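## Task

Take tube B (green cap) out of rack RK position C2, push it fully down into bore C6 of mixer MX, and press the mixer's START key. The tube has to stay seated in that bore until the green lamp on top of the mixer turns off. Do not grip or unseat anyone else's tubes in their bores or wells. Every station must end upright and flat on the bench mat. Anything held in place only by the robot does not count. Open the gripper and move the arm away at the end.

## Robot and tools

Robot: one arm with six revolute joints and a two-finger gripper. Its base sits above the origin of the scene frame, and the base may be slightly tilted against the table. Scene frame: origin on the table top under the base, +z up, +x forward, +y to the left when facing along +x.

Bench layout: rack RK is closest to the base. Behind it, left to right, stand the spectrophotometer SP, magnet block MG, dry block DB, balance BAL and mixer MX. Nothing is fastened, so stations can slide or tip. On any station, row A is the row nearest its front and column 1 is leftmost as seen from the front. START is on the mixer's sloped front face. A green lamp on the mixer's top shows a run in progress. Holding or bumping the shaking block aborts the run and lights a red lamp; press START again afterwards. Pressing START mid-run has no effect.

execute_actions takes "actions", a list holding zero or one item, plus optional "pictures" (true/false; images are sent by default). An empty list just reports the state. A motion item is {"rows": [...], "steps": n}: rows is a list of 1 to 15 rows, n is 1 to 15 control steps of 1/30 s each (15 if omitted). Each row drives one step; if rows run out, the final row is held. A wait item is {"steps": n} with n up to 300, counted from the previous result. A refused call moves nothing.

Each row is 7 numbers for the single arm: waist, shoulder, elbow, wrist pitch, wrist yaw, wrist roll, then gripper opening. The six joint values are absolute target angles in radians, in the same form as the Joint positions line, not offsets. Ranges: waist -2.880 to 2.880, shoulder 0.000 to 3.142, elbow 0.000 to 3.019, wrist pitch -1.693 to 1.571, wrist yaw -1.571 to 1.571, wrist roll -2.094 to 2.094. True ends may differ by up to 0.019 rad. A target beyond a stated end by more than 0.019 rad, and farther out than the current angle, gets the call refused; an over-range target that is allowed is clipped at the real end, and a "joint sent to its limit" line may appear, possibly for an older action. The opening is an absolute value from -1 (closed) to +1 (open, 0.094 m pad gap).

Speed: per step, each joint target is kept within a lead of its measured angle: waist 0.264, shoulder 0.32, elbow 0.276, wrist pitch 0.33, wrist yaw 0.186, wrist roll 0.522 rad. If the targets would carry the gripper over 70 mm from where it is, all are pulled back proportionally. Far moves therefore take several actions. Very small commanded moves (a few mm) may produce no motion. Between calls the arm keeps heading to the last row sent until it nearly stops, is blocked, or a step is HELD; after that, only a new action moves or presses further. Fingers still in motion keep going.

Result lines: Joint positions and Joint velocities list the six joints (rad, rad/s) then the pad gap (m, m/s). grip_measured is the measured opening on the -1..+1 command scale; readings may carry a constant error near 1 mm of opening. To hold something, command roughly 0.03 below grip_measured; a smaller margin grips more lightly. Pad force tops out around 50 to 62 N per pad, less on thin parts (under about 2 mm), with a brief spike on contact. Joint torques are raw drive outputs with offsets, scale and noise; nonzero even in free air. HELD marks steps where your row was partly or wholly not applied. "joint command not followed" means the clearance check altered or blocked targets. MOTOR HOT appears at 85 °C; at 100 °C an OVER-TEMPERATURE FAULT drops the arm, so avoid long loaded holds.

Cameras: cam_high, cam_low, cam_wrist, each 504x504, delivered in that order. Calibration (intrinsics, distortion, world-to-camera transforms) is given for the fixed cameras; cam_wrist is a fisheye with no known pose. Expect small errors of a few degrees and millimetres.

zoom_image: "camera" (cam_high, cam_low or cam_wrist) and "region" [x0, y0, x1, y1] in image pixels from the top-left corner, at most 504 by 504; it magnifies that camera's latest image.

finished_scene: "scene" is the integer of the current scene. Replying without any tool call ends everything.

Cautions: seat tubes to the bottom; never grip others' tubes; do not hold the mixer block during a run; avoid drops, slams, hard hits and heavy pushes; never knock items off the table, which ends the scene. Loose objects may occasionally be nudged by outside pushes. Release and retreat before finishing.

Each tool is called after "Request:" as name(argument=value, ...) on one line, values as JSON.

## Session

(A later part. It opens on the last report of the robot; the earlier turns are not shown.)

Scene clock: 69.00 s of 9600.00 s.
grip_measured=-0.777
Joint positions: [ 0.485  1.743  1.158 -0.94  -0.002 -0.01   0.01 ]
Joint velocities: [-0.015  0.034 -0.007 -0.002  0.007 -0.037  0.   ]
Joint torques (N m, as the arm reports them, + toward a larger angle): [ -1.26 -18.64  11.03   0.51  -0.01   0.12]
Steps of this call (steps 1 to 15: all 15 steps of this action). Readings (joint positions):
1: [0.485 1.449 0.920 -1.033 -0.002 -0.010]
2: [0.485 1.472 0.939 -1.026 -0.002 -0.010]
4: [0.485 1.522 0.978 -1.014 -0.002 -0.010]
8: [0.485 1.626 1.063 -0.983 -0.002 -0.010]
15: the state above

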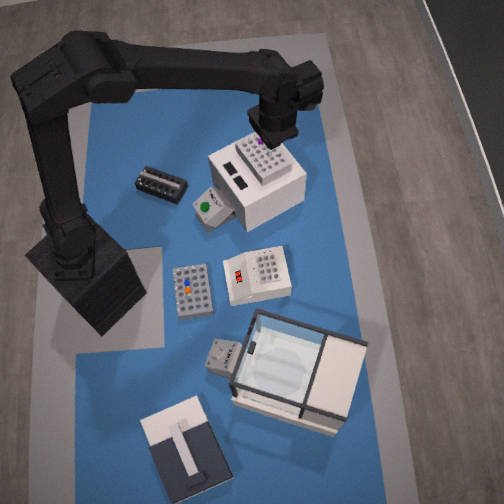

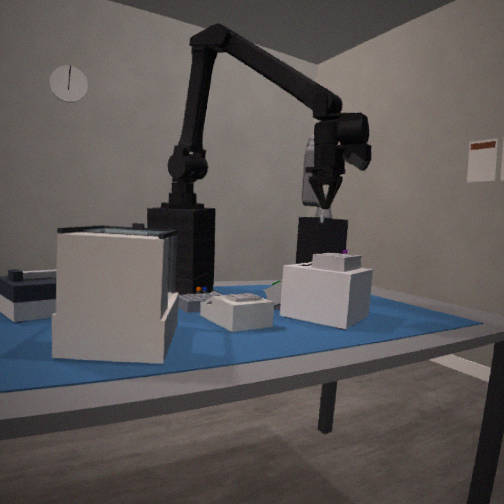

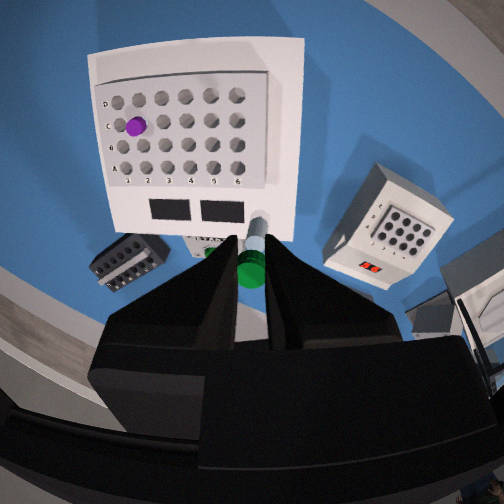

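Request:
execute_actions(actions=[{"rows":[[0.5,1.745,1.19,-0.915,0,0,-0.8],[0.505,1.757,1.186,-0.9,0,0,-0.8],[0.51,1.769,1.182,-0.886,0,0,-0.8],[0.514,1.781,1.178,-0.872,0,0,-0.8],[0.518,1.793,1.174,-0.858,0,0,-0.8],[0.518,1.805,1.17,-0.844,0,0,-0.8],[0.518,1.817,1.166,-0.83,0,0,-0.8],[0.518,1.829,1.162,-0.816,0,0,-0.8],[0.518,1.84,1.158,-0.8,0,0,-0.8],[0.518,1.85,1.155,-0.787,0,0,-0.8]],"steps":15}])

Request:
zoom_image(camera="cam_low", region=[280,170,400,290])

Scene clock: 74.10 s of 9600.00 s.
grip_measured=-0.777
Joint positions: [ 0.505  1.859  1.15  -0.807 -0.002 -0.01   0.01 ]
Joint velocities: [-0.005  0.054 -0.095 -0.002  0.037 -0.007 -0.   ]
Joint torques (N m, as the arm reports them, + toward a larger angle): [  1.32 -19.34   8.03   0.91  -0.01   0.12]
Steps of this call (steps 1 to 15: the robot went on to your last target; steps 16 to 138: nothing new was sent; steps 139 to 153: all 15 steps of this action). Readings (joint positions):
139: [0.485 1.743 1.159 -0.939 -0.002 -0.010]
140: [0.485 1.744 1.159 -0.934 -0.002 -0.010]
142: [0.487 1.748 1.159 -0.914 -0.002 -0.010]
146: [0.498 1.784 1.159 -0.859 -0.002 -0.010]
153: the state above

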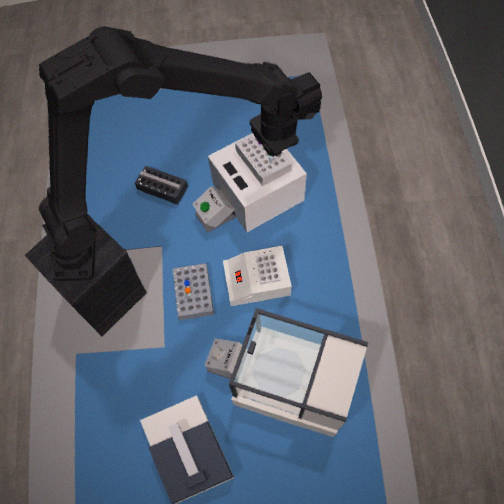

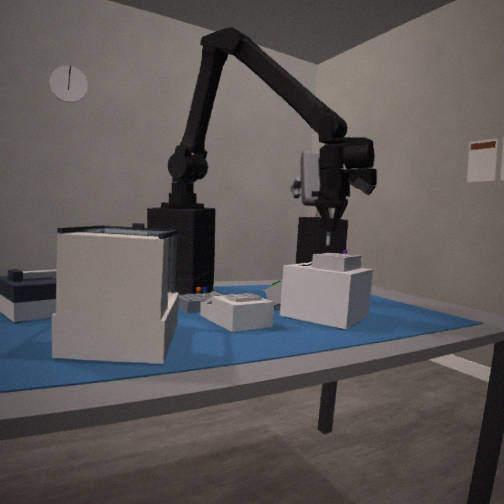

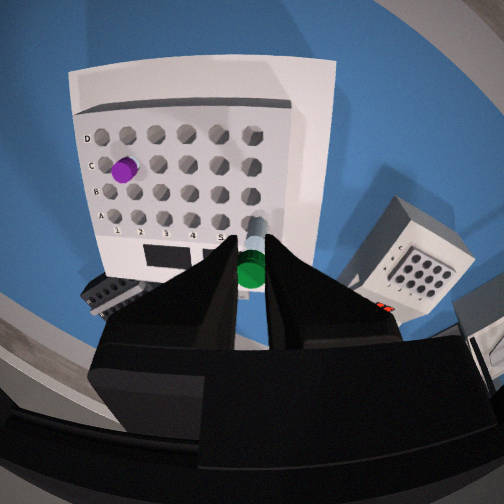

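Region (280, 170, 400, 290) of cam_low's 504x504 image, scaled by 4.200, with more detail than that image has.

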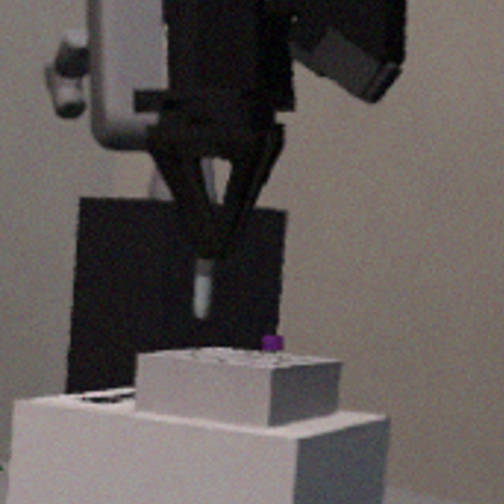

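Request:
execute_actions(actions=[{"rows":[[0.5,1.85,1.18,-0.787,-0.01,0,-0.8],[0.49,1.85,1.19,-0.787,-0.02,0,-0.8],[0.485,1.855,1.2,-0.787,-0.03,0,-0.8],[0.479,1.862,1.21,-0.785,-0.04,0,-0.8],[0.479,1.869,1.216,-0.783,-0.042,0,-0.8],[0.479,1.876,1.22,-0.78,-0.042,0,-0.8],[0.479,1.883,1.22,-0.778,-0.042,0,-0.8],[0.479,1.89,1.22,-0.775,-0.042,0,-0.8],[0.479,1.896,1.22,-0.772,-0.042,0,-0.8]],"steps":15}])

Request:
zoom_image(camera="cam_low", region=[280,170,400,290])

Scene clock: 81.13 s of 9600.00 s.
grip_measured=-0.777
Joint positions: [ 0.493  1.887  1.185 -0.788 -0.04  -0.01   0.01 ]
Joint velocities: [ 0.015  0.063  0.012  0.022 -0.081 -0.081  0.001]
Joint torques (N m, as the arm reports them, + toward a larger angle): [ -1.05 -18.3   10.04   0.7   -0.2    0.11]
Steps of this call (steps 1 to 15: the robot went on to your last target; steps 16 to 196: nothing new was sent; steps 197 to 211: all 15 steps of this action). Readings (joint positions):
197: [0.505 1.860 1.147 -0.805 -0.005 -0.010]
198: [0.505 1.860 1.147 -0.805 -0.012 -0.010]
200: [0.504 1.860 1.150 -0.805 -0.031 -0.010]
204: [0.497 1.866 1.173 -0.799 -0.040 -0.010]
211: the state above

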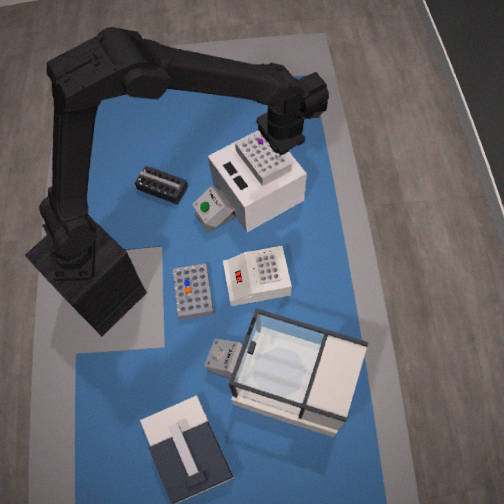

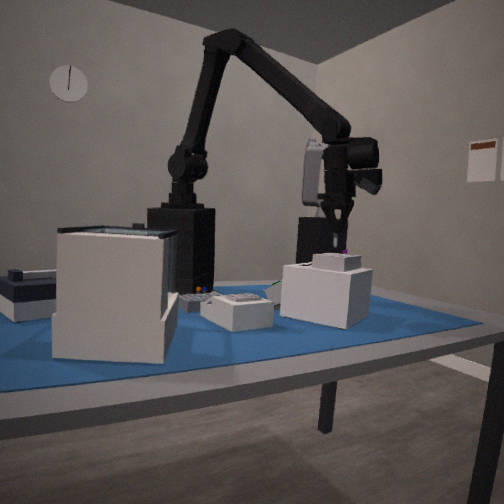

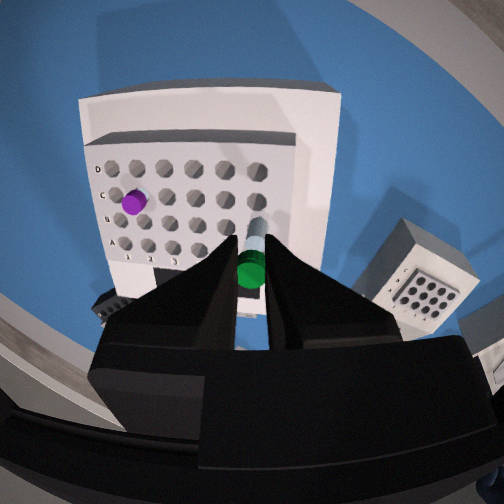

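Region (280, 170, 400, 290) of cam_low's 504x504 image, scaled by 4.200, with more detail than that image has.

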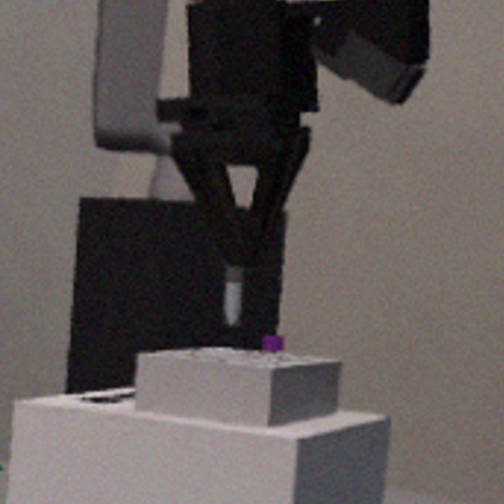

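Request:
execute_actions(actions=[{"rows":[[0.479,1.9,1.22,-0.77,-0.042,0,-0.8],[0.479,1.904,1.22,-0.767,-0.042,0,-0.8],[0.479,1.908,1.22,-0.764,-0.042,0,-0.8],[0.479,1.912,1.22,-0.76,-0.042,0,-0.8]],"steps":15}])

Request:
zoom_image(camera="cam_low", region=[300,210,370,280])

Request:
zoom_image(camera="cam_wrist", region=[190,150,330,290])

Scene clock: 84.23 s of 9600.00 s.
grip_measured=-0.777
Joint positions: [ 0.493  1.904  1.185 -0.778 -0.04  -0.01   0.01 ]
Joint velocities: [ 0.005  0.005 -0.007 -0.002  0.037 -0.051 -0.   ]
Joint torques (N m, as the arm reports them, + toward a larger angle): [ -1.03 -18.33   9.8    0.93  -0.2    0.11]
Steps of this call (steps 1 to 15: the robot went on to your last target; steps 16 to 78: nothing new was sent; steps 79 to 93: all 15 steps of this action). Readings (joint positions):
79: [0.493 1.890 1.185 -0.788 -0.040 -0.010]
80: [0.493 1.890 1.185 -0.788 -0.040 -0.010]
82: [0.493 1.892 1.185 -0.784 -0.040 -0.010]
86: [0.493 1.901 1.185 -0.778 -0.040 -0.010]
93: the state above

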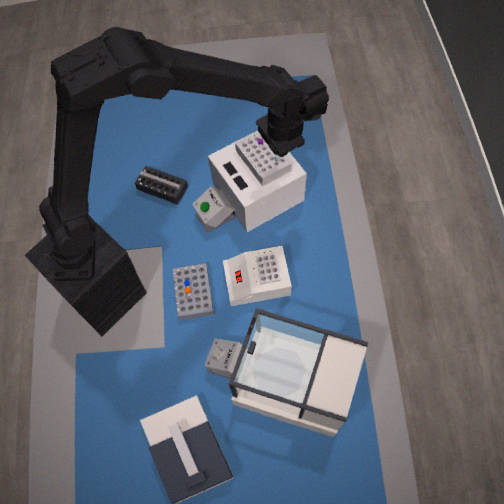

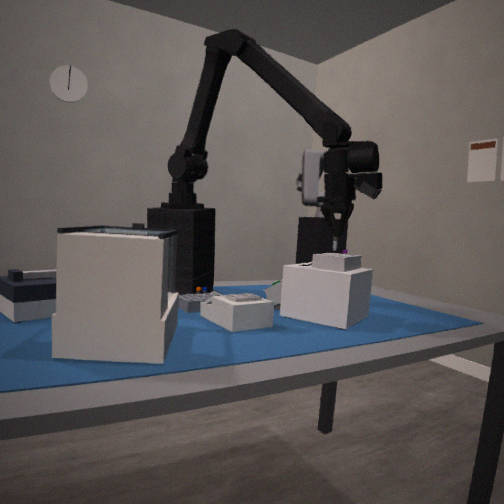

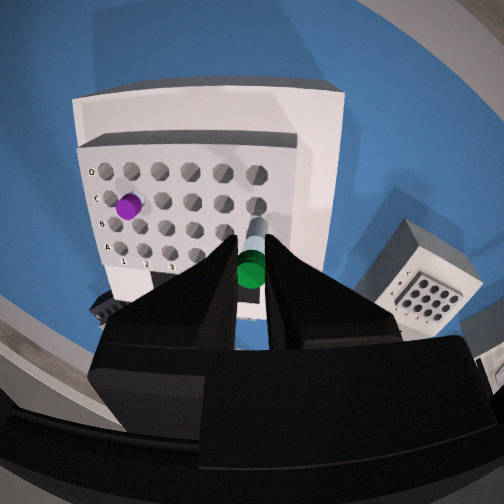

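Region (300, 210, 370, 280) of cam_low's 504x504 image, scaled by 7.200, with more detail than that image has.

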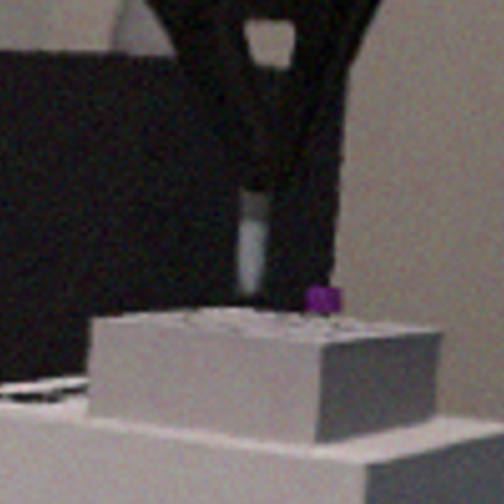

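Region (190, 150, 330, 290) of cam_wrist's 504x504 image, scaled by 3.600, with more detail than that image has.

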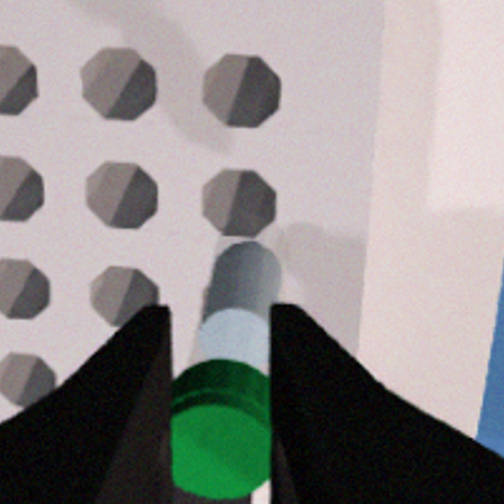

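Request:
execute_actions(actions=[{"rows":[[0.479,1.916,1.22,-0.754,-0.046,0,-0.8],[0.479,1.92,1.22,-0.748,-0.049,0,-0.8],[0.479,1.924,1.22,-0.743,-0.049,0,-0.8],[0.479,1.928,1.22,-0.738,-0.049,0,-0.8]],"steps":15}])

Request:
zoom_image(camera="cam_low", region=[300,210,370,280])

Request:
zoom_image(camera="cam_wrist", region=[190,150,330,290])

Scene clock: 87.97 s of 9600.00 s.
grip_measured=-0.777
Joint positions: [ 0.493  1.921  1.185 -0.757 -0.047 -0.01   0.01 ]
Joint velocities: [ 0.005 -0.024 -0.017 -0.002 -0.037 -0.066 -0.001]
Joint torques (N m, as the arm reports them, + toward a larger angle): [ -0.98 -17.97   9.8    0.84  -0.21   0.11]
Steps of this call (steps 1 to 15: the robot went on to your last target; steps 16 to 97: nothing new was sent; steps 98 to 112: all 15 steps of this action). Readings (joint positions):
98: [0.493 1.904 1.185 -0.777 -0.042 -0.010]
99: [0.493 1.905 1.185 -0.775 -0.044 -0.010]
101: [0.493 1.907 1.185 -0.765 -0.047 -0.010]
105: [0.493 1.917 1.185 -0.757 -0.047 -0.010]
112: the state above

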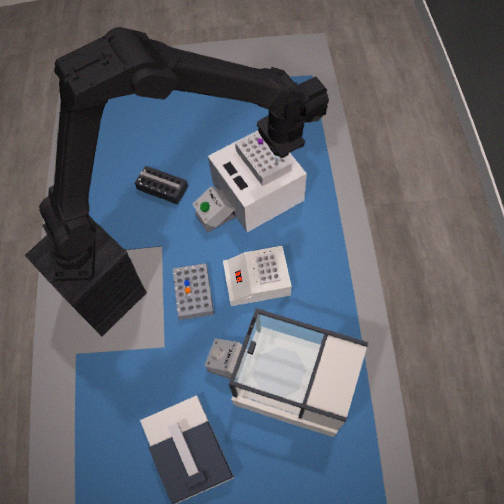

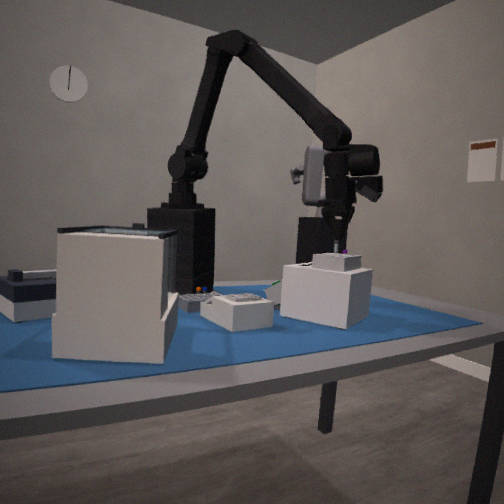

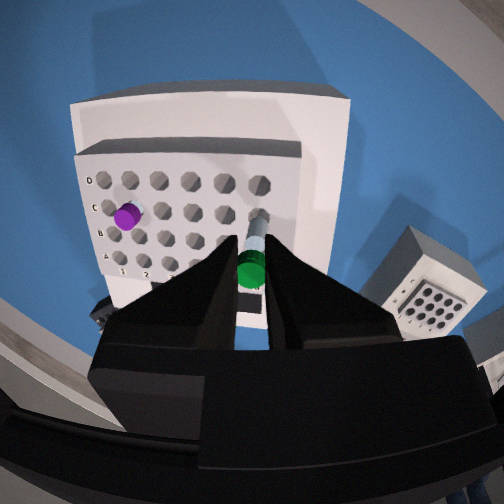

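Region (300, 210, 370, 280) of cam_low's 504x504 image, scaled by 7.200, with more detail than that image has.

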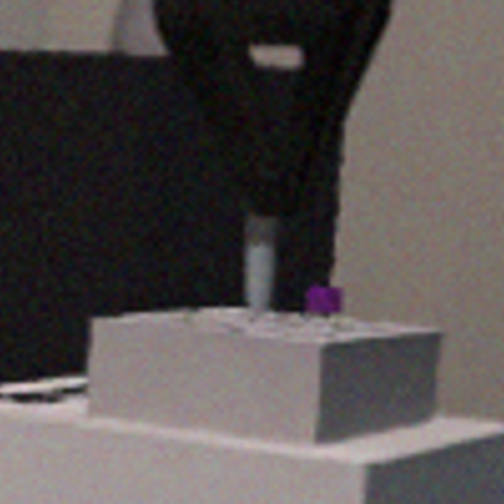

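Region (190, 150, 330, 290) of cam_wrist's 504x504 image, scaled by 3.600, with more detail than that image has.

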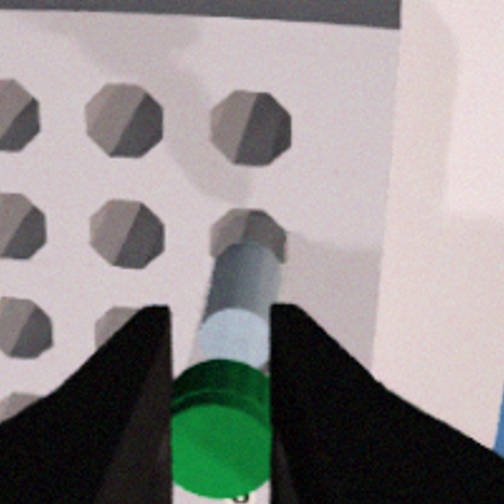

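Request:
execute_actions(actions=[{"rows":[[0.479,1.932,1.22,-0.735,-0.049,0,-0.8],[0.479,1.936,1.22,-0.732,-0.049,0,-0.8],[0.479,1.94,1.22,-0.729,-0.049,0,-0.8],[0.479,1.944,1.22,-0.726,-0.049,0,-0.8],[0.479,1.948,1.22,-0.722,-0.049,0,-0.8],[0.479,1.952,1.22,-0.718,-0.049,0,-0.8]],"steps":15}])

Request:
zoom_image(camera="cam_low", region=[300,210,370,280])

Request:
zoom_image(camera="cam_wrist", region=[190,150,330,290])

Scene clock: 90.77 s of 9600.00 s.
grip_measured=-0.777
Joint positions: [ 0.493  1.935  1.188 -0.737 -0.047 -0.01   0.01 ]
Joint velocities: [-0.005 -0.015 -0.017 -0.007 -0.081  0.022 -0.   ]
Joint torques (N m, as the arm reports them, + toward a larger angle): [ -0.77 -17.58   9.54   0.93  -0.16   0.11]
Steps of this call (steps 1 to 15: the robot went on to your last target; steps 16 to 69: nothing new was sent; steps 70 to 84: all 15 steps of this action). Readings (joint positions):
70: [0.493 1.921 1.185 -0.756 -0.047 -0.010]
71: [0.493 1.921 1.185 -0.755 -0.047 -0.010]
73: [0.493 1.924 1.185 -0.749 -0.047 -0.010]
77: [0.493 1.935 1.185 -0.739 -0.047 -0.010]
84: the state above

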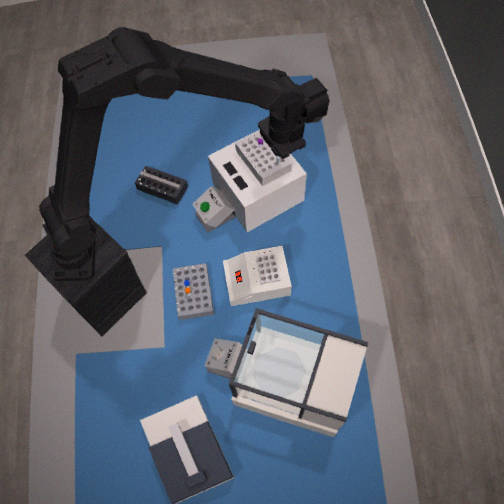

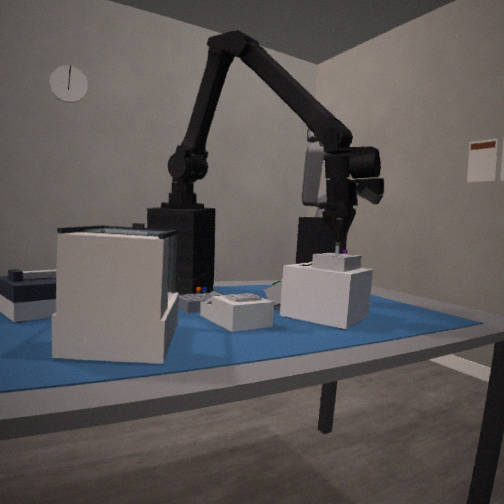

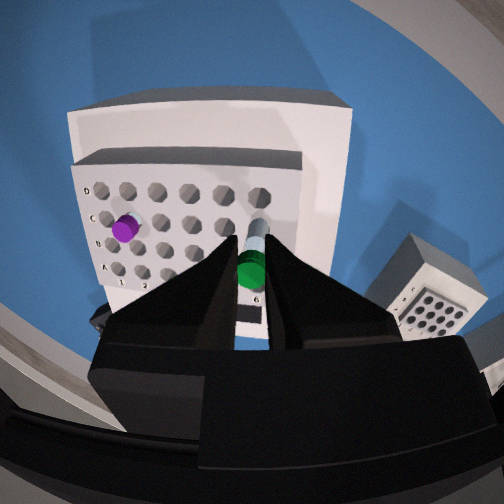

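Region (300, 210, 370, 280) of cam_low's 504x504 image, scaled by 7.200, with more detail than that image has.

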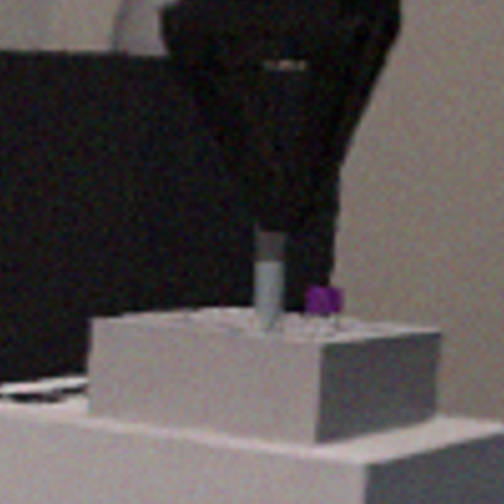

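Region (190, 150, 330, 290) of cam_wrist's 504x504 image, scaled by 3.600, with more detail than that image has.

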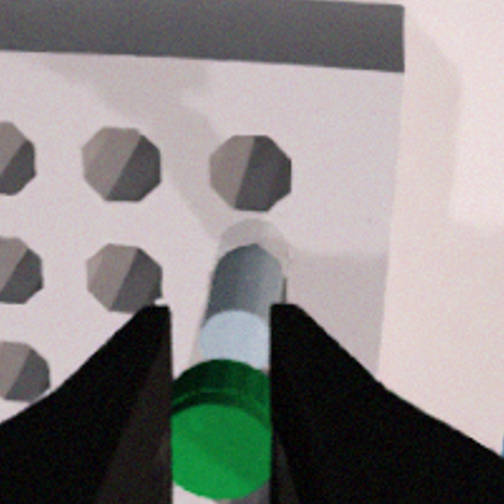

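Request:
execute_actions(actions=[{"rows":[[0.479,1.92,1.22,-0.73,-0.049,0,-0.8],[0.479,1.912,1.22,-0.735,-0.049,0,-0.8],[0.479,1.912,1.22,-0.74,-0.049,0,-0.8],[0.479,1.912,1.22,-0.745,-0.049,0,-0.8],[0.479,1.912,1.22,-0.75,-0.049,0,-0.8],[0.479,1.912,1.22,-0.76,-0.049,0,-0.8],[0.479,1.912,1.22,-0.772,-0.049,0,-0.8]],"steps":15}])

Request:
zoom_image(camera="cam_low", region=[300,210,370,280])

Request:
zoom_image(camera="cam_wrist", region=[190,150,330,290])

Scene clock: 93.97 s of 9600.00 s.
grip_measured=-0.777
Joint positions: [ 0.493  1.934  1.188 -0.757 -0.047 -0.01   0.01 ]
Joint velocities: [ 0.005 -0.015  0.002 -0.002  0.007 -0.007 -0.   ]
Joint torques (N m, as the arm reports them, + toward a larger angle): [ -0.95 -21.63   9.53  -0.33  -0.17   0.09]
Steps of this call (steps 1 to 15: the robot went on to your last target; steps 16 to 81: nothing new was sent; steps 82 to 96: all 15 steps of this action). Readings (joint positions):
82: [0.493 1.935 1.188 -0.737 -0.047 -0.010]
83: [0.493 1.934 1.188 -0.737 -0.047 -0.010]
85: [0.493 1.934 1.188 -0.737 -0.047 -0.010]
89: [0.493 1.934 1.188 -0.749 -0.047 -0.010]
96: the state above

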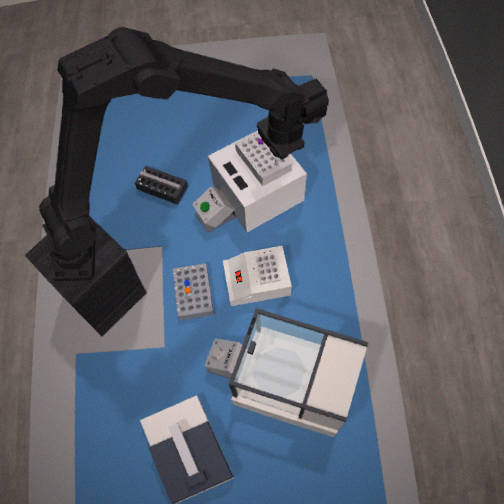

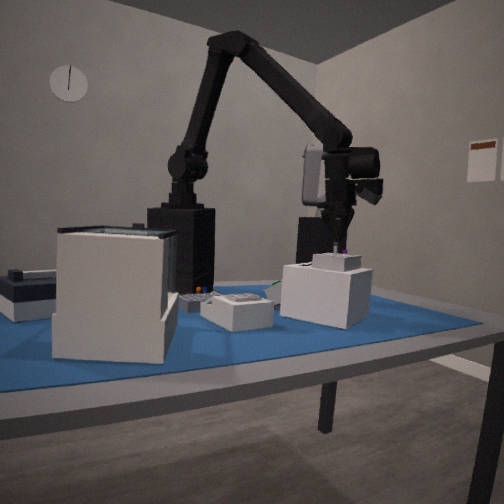

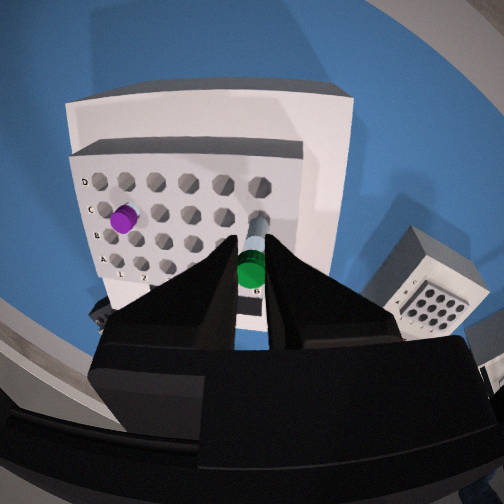

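Region (300, 210, 370, 280) of cam_low's 504x504 image, scaled by 7.200, with more detail than that image has.

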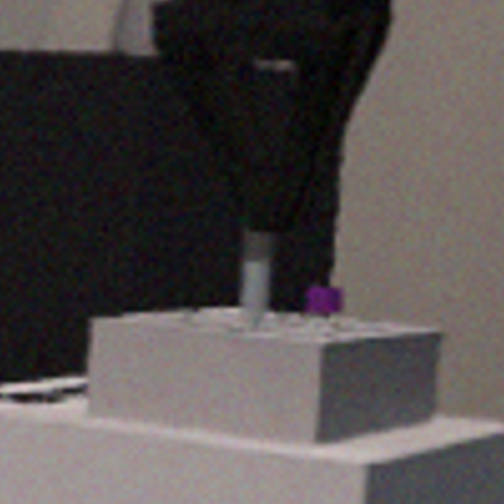

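Region (190, 150, 330, 290) of cam_wrist's 504x504 image, scaled by 3.600, with more detail than that image has.

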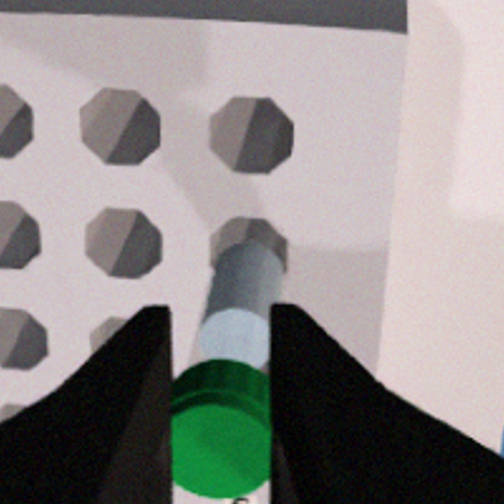

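Request:
execute_actions(actions=[{"rows":[[0.479,1.925,1.22,-0.745,-0.044,0,-0.8],[0.479,1.925,1.22,-0.737,-0.043,0,-0.8],[0.479,1.925,1.22,-0.73,-0.043,0,-0.8]],"steps":12}])

Request:
zoom_image(camera="cam_wrist", region=[190,150,330,290])

Scene clock: 96.53 s of 9600.00 s.
grip_measured=-0.777
Joint positions: [ 0.493  1.934  1.188 -0.749 -0.045 -0.01   0.01 ]
Joint velocities: [ 0.005 -0.005  0.017 -0.002  0.022 -0.037 -0.   ]
Joint torques (N m, as the arm reports them, + toward a larger angle): [ -0.95 -20.15   9.59   0.85  -0.02   0.12]
Steps of this call (steps 1 to 15: the robot went on to your last target; steps 16 to 65: nothing new was sent; steps 66 to 77: all 12 steps of this action). Readings (joint positions):
66: [0.493 1.934 1.188 -0.757 -0.047 -0.010]
67: [0.493 1.934 1.188 -0.757 -0.046 -0.010]
69: [0.493 1.934 1.188 -0.753 -0.045 -0.010]
73: [0.493 1.934 1.188 -0.749 -0.045 -0.010]
77: the state above

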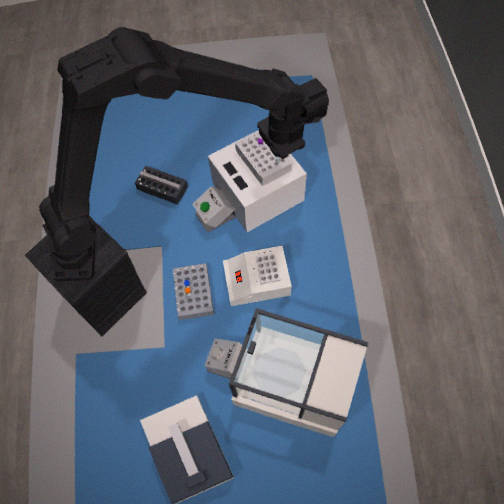

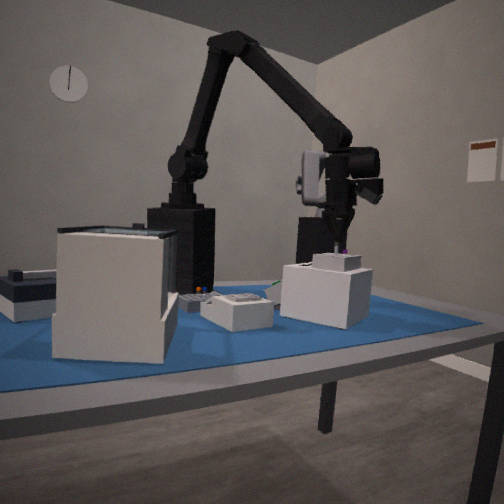

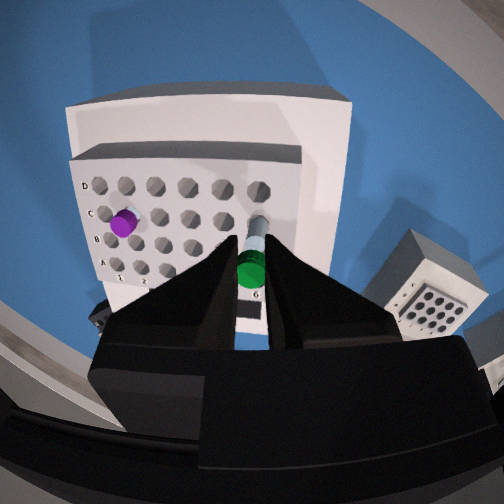

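Region (190, 150, 330, 290) of cam_wrist's 504x504 image, scaled by 3.600, with more detail than that image has.

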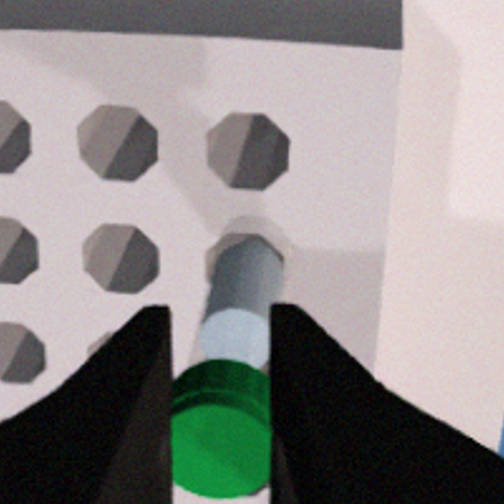

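Request:
execute_actions(actions=[{"rows":[[0.479,1.938,1.22,-0.73,-0.045,0,-0.8],[0.479,1.942,1.22,-0.73,-0.045,0,-0.8],[0.479,1.945,1.22,-0.73,-0.045,0,-0.8],[0.479,1.948,1.22,-0.729,-0.045,0,-0.8],[0.479,1.951,1.22,-0.728,-0.045,0,-0.8],[0.479,1.954,1.22,-0.726,-0.045,0,-0.8],[0.479,1.957,1.22,-0.724,-0.045,0,-0.8],[0.479,1.96,1.22,-0.722,-0.045,0,-0.8],[0.479,1.963,1.22,-0.72,-0.045,0,-0.8],[0.479,1.963,1.22,-0.718,-0.045,0,-0.8],[0.479,1.963,1.22,-0.716,-0.045,0,-0.8]],"steps":15}])

Request:
zoom_image(camera="cam_wrist", region=[190,150,330,290])

Scene clock: 99.80 s of 9600.00 s.
grip_measured=-0.777
Joint positions: [ 0.493  1.936  1.188 -0.743 -0.045 -0.01   0.01 ]
Joint velocities: [-0.005 -0.005  0.012  0.007  0.022 -0.066 -0.001]
Joint torques (N m, as the arm reports them, + toward a larger angle): [ -1.02 -16.39   9.55   1.23  -0.09   0.13]
Steps of this call (steps 1 to 15: the robot went on to your last target; steps 16 to 83: nothing new was sent; steps 84 to 98: all 15 steps of this action). Readings (joint positions):
84: [0.493 1.934 1.188 -0.749 -0.045 -0.010]
85: [0.493 1.934 1.188 -0.749 -0.045 -0.010]
87: [0.493 1.934 1.188 -0.749 -0.045 -0.010]
91: [0.493 1.935 1.188 -0.746 -0.045 -0.010]
98: the state above

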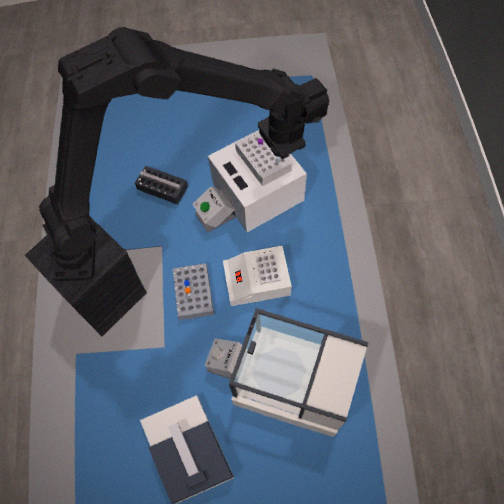

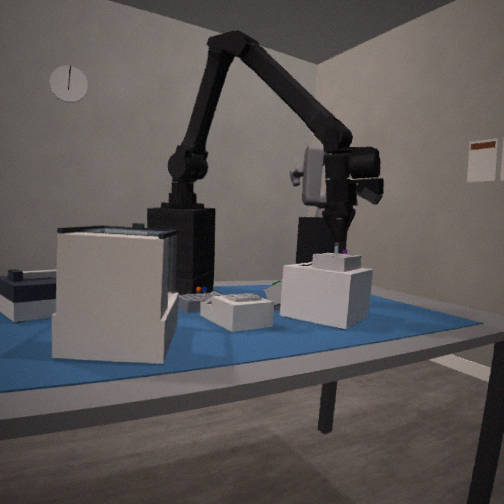

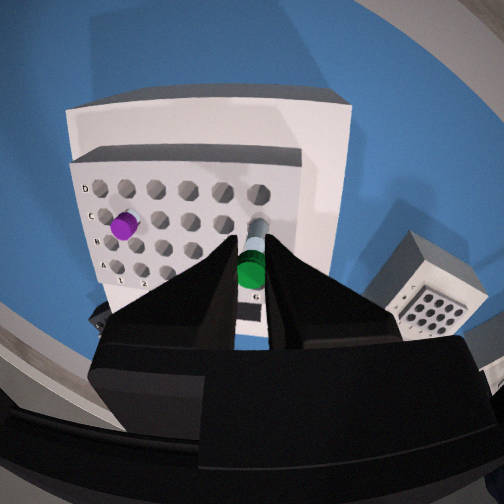

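Region (190, 150, 330, 290) of cam_wrist's 504x504 image, scaled by 3.600, with more detail than that image has.

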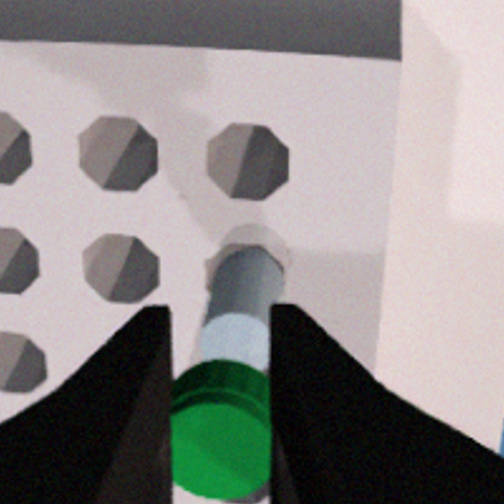

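Request:
execute_actions(actions=[{"rows":[[0.479,1.93,1.22,-0.735,-0.047,0,-0.8],[0.479,1.93,1.22,-0.745,-0.05,0,-0.8],[0.479,1.93,1.22,-0.755,-0.051,0,-0.8],[0.479,1.93,1.22,-0.762,-0.051,0,-0.8],[0.479,1.93,1.22,-0.764,-0.051,0,-0.8],[0.479,1.93,1.22,-0.764,-0.051,0,-0.8],[0.479,1.93,1.22,-0.764,-0.051,0,-0.8],[0.479,1.94,1.22,-0.764,-0.051,0,-0.8],[0.479,1.945,1.22,-0.75,-0.051,0,-0.8],[0.479,1.95,1.22,-0.75,-0.051,0,-0.8]],"steps":15}])

Request:
zoom_image(camera="cam_wrist", region=[190,150,330,290])

Scene clock: 104.23 s of 9600.00 s.
grip_measured=-0.777
Joint positions: [ 0.493  1.935  1.188 -0.749 -0.046 -0.009  0.01 ]
Joint velocities: [-0.005  0.005 -0.012 -0.002  0.051  0.051 -0.001]
Joint torques (N m, as the arm reports them, + toward a larger angle): [ -1.01 -17.66   9.59   0.25  -0.29   0.09]
Steps of this call (steps 1 to 15: the robot went on to your last target; steps 16 to 118: nothing new was sent; steps 119 to 133: all 15 steps of this action). Readings (joint positions):
119: [0.493 1.935 1.188 -0.743 -0.045 -0.009]
120: [0.493 1.935 1.188 -0.743 -0.046 -0.009]
122: [0.493 1.935 1.188 -0.745 -0.046 -0.009]
126: [0.493 1.935 1.188 -0.749 -0.046 -0.009]
133: the state above

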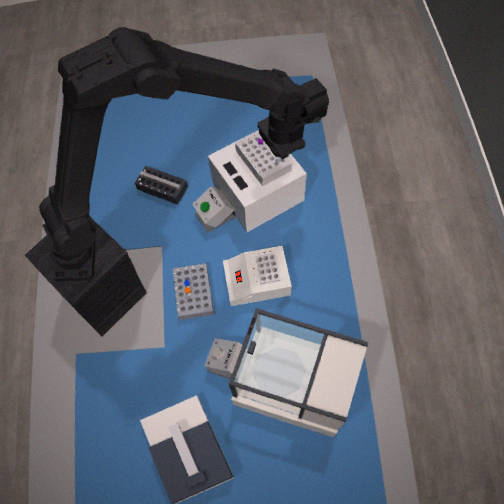

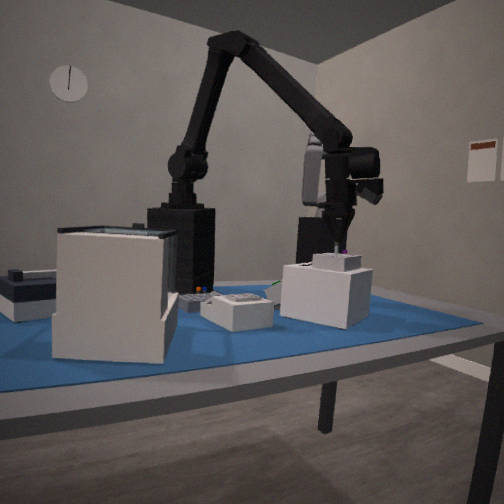

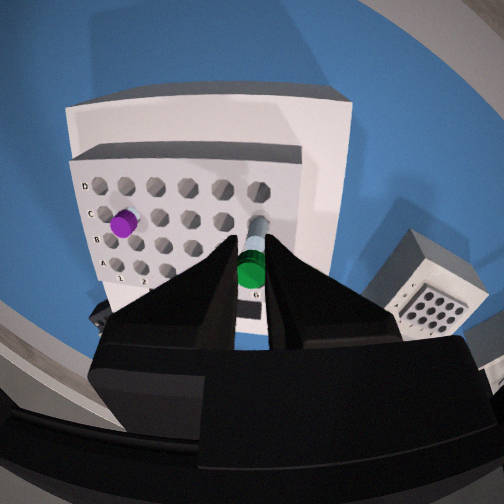

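Region (190, 150, 330, 290) of cam_wrist's 504x504 image, scaled by 3.600, with more detail than that image has.

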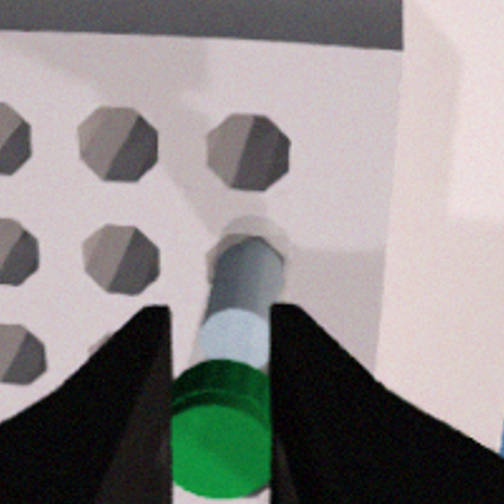

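Request:
execute_actions(actions=[{"rows":[[0.479,1.915,1.22,-0.75,-0.051,0,-0.8],[0.479,1.909,1.22,-0.75,-0.051,0,-0.8],[0.479,1.909,1.22,-0.75,-0.051,0,-0.8],[0.479,1.909,1.22,-0.76,-0.051,0,-0.8],[0.479,1.909,1.22,-0.767,-0.051,0,-0.8]],"steps":12}])

Request:
zoom_image(camera="cam_wrist", region=[220,190,290,260])

Scene clock: 107.07 s of 9600.00 s.
grip_measured=-0.777
Joint positions: [ 0.493  1.932  1.188 -0.752 -0.049 -0.009  0.01 ]
Joint velocities: [-0.015 -0.005 -0.012 -0.007 -0.051  0.007 -0.001]
Joint torques (N m, as the arm reports them, + toward a larger angle): [ -1.1  -21.34   9.52  -0.24  -0.21   0.11]
Steps of this call (steps 1 to 15: the robot went on to your last target; steps 16 to 73: nothing new was sent; steps 74 to 85: all 12 steps of this action). Readings (joint positions):
74: [0.493 1.935 1.188 -0.749 -0.047 -0.009]
75: [0.493 1.933 1.188 -0.749 -0.048 -0.009]
77: [0.493 1.933 1.188 -0.749 -0.049 -0.009]
81: [0.493 1.932 1.188 -0.751 -0.049 -0.009]
85: the state above

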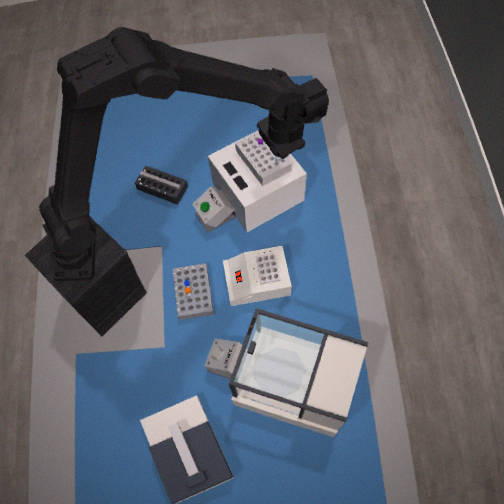

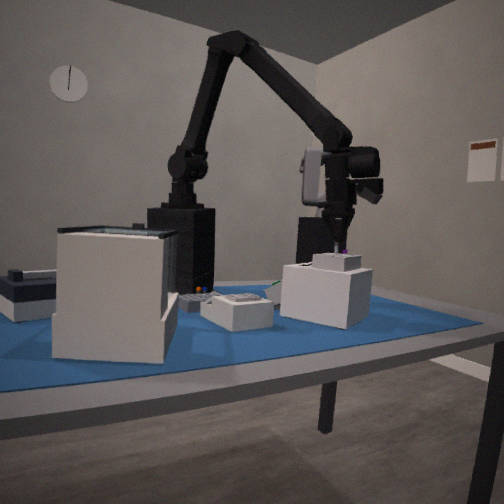

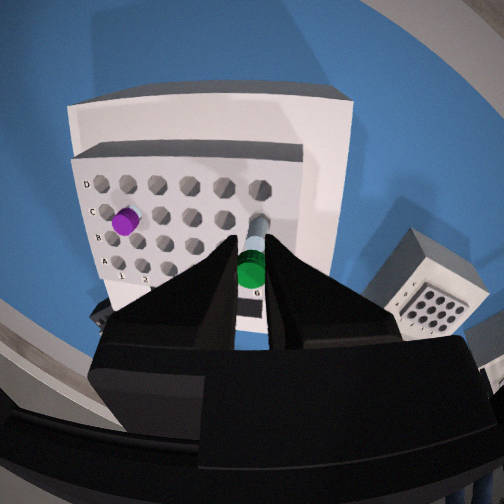

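Region (220, 190, 290, 260) of cam_wrist's 504x504 image, scaled by 7.200, with more detail than that image has.

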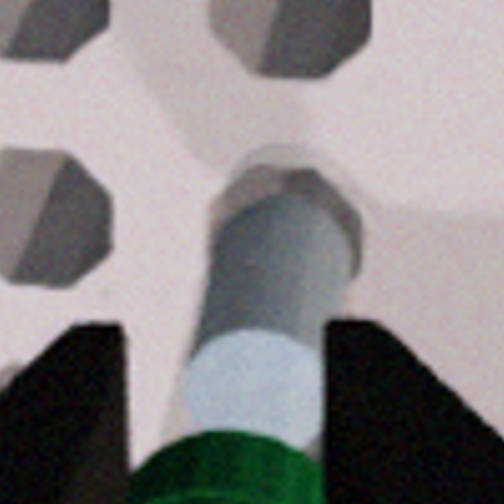

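Request:
execute_actions(actions=[{"rows":[[0.479,1.93,1.22,-0.74,-0.046,0,-0.8],[0.479,1.936,1.22,-0.735,-0.046,0,-0.8],[0.479,1.94,1.22,-0.733,-0.046,0,-0.8],[0.479,1.943,1.22,-0.732,-0.046,0,-0.8],[0.479,1.946,1.22,-0.731,-0.046,0,-0.8],[0.479,1.949,1.22,-0.73,-0.046,0,-0.8],[0.479,1.952,1.22,-0.729,-0.046,0,-0.8]],"steps":15}])

Request:
zoom_image(camera="cam_wrist", region=[220,190,290,260])

Scene clock: 110.23 s of 9600.00 s.
grip_measured=-0.777
Joint positions: [ 0.493  1.935  1.188 -0.748 -0.048 -0.009  0.01 ]
Joint velocities: [ 0.005 -0.005  0.002  0.002 -0.066 -0.051  0.   ]
Joint torques (N m, as the arm reports them, + toward a larger angle): [ -1.13 -17.25   9.66   0.77  -0.01   0.11]
Steps of this call (steps 1 to 15: the robot went on to your last target; steps 16 to 80: nothing new was sent; steps 81 to 95: all 15 steps of this action). Readings (joint positions):
81: [0.493 1.932 1.188 -0.752 -0.048 -0.009]
82: [0.493 1.932 1.188 -0.752 -0.048 -0.009]
84: [0.493 1.932 1.188 -0.752 -0.048 -0.009]
88: [0.493 1.935 1.188 -0.749 -0.048 -0.009]
95: the state above

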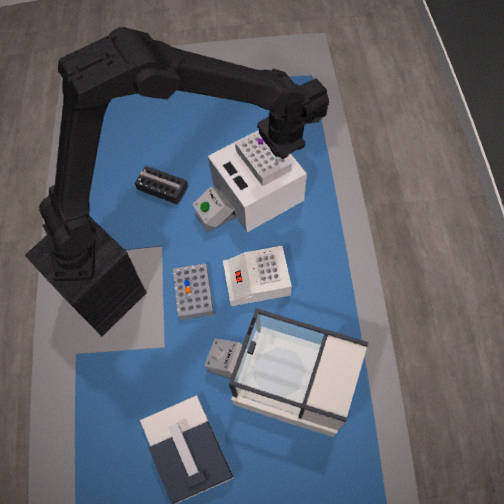

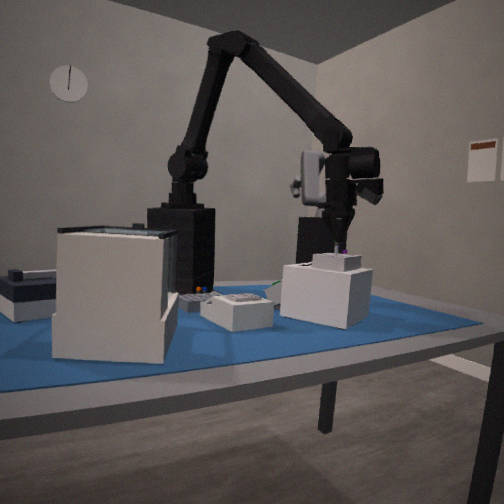

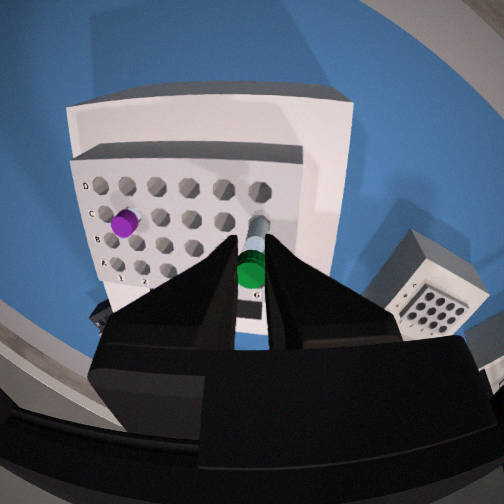

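Region (220, 190, 290, 260) of cam_wrist's 504x504 image, scaled by 7.200, with more detail than that image has.

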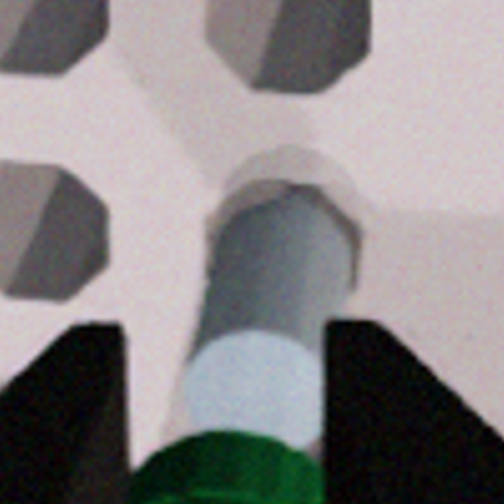

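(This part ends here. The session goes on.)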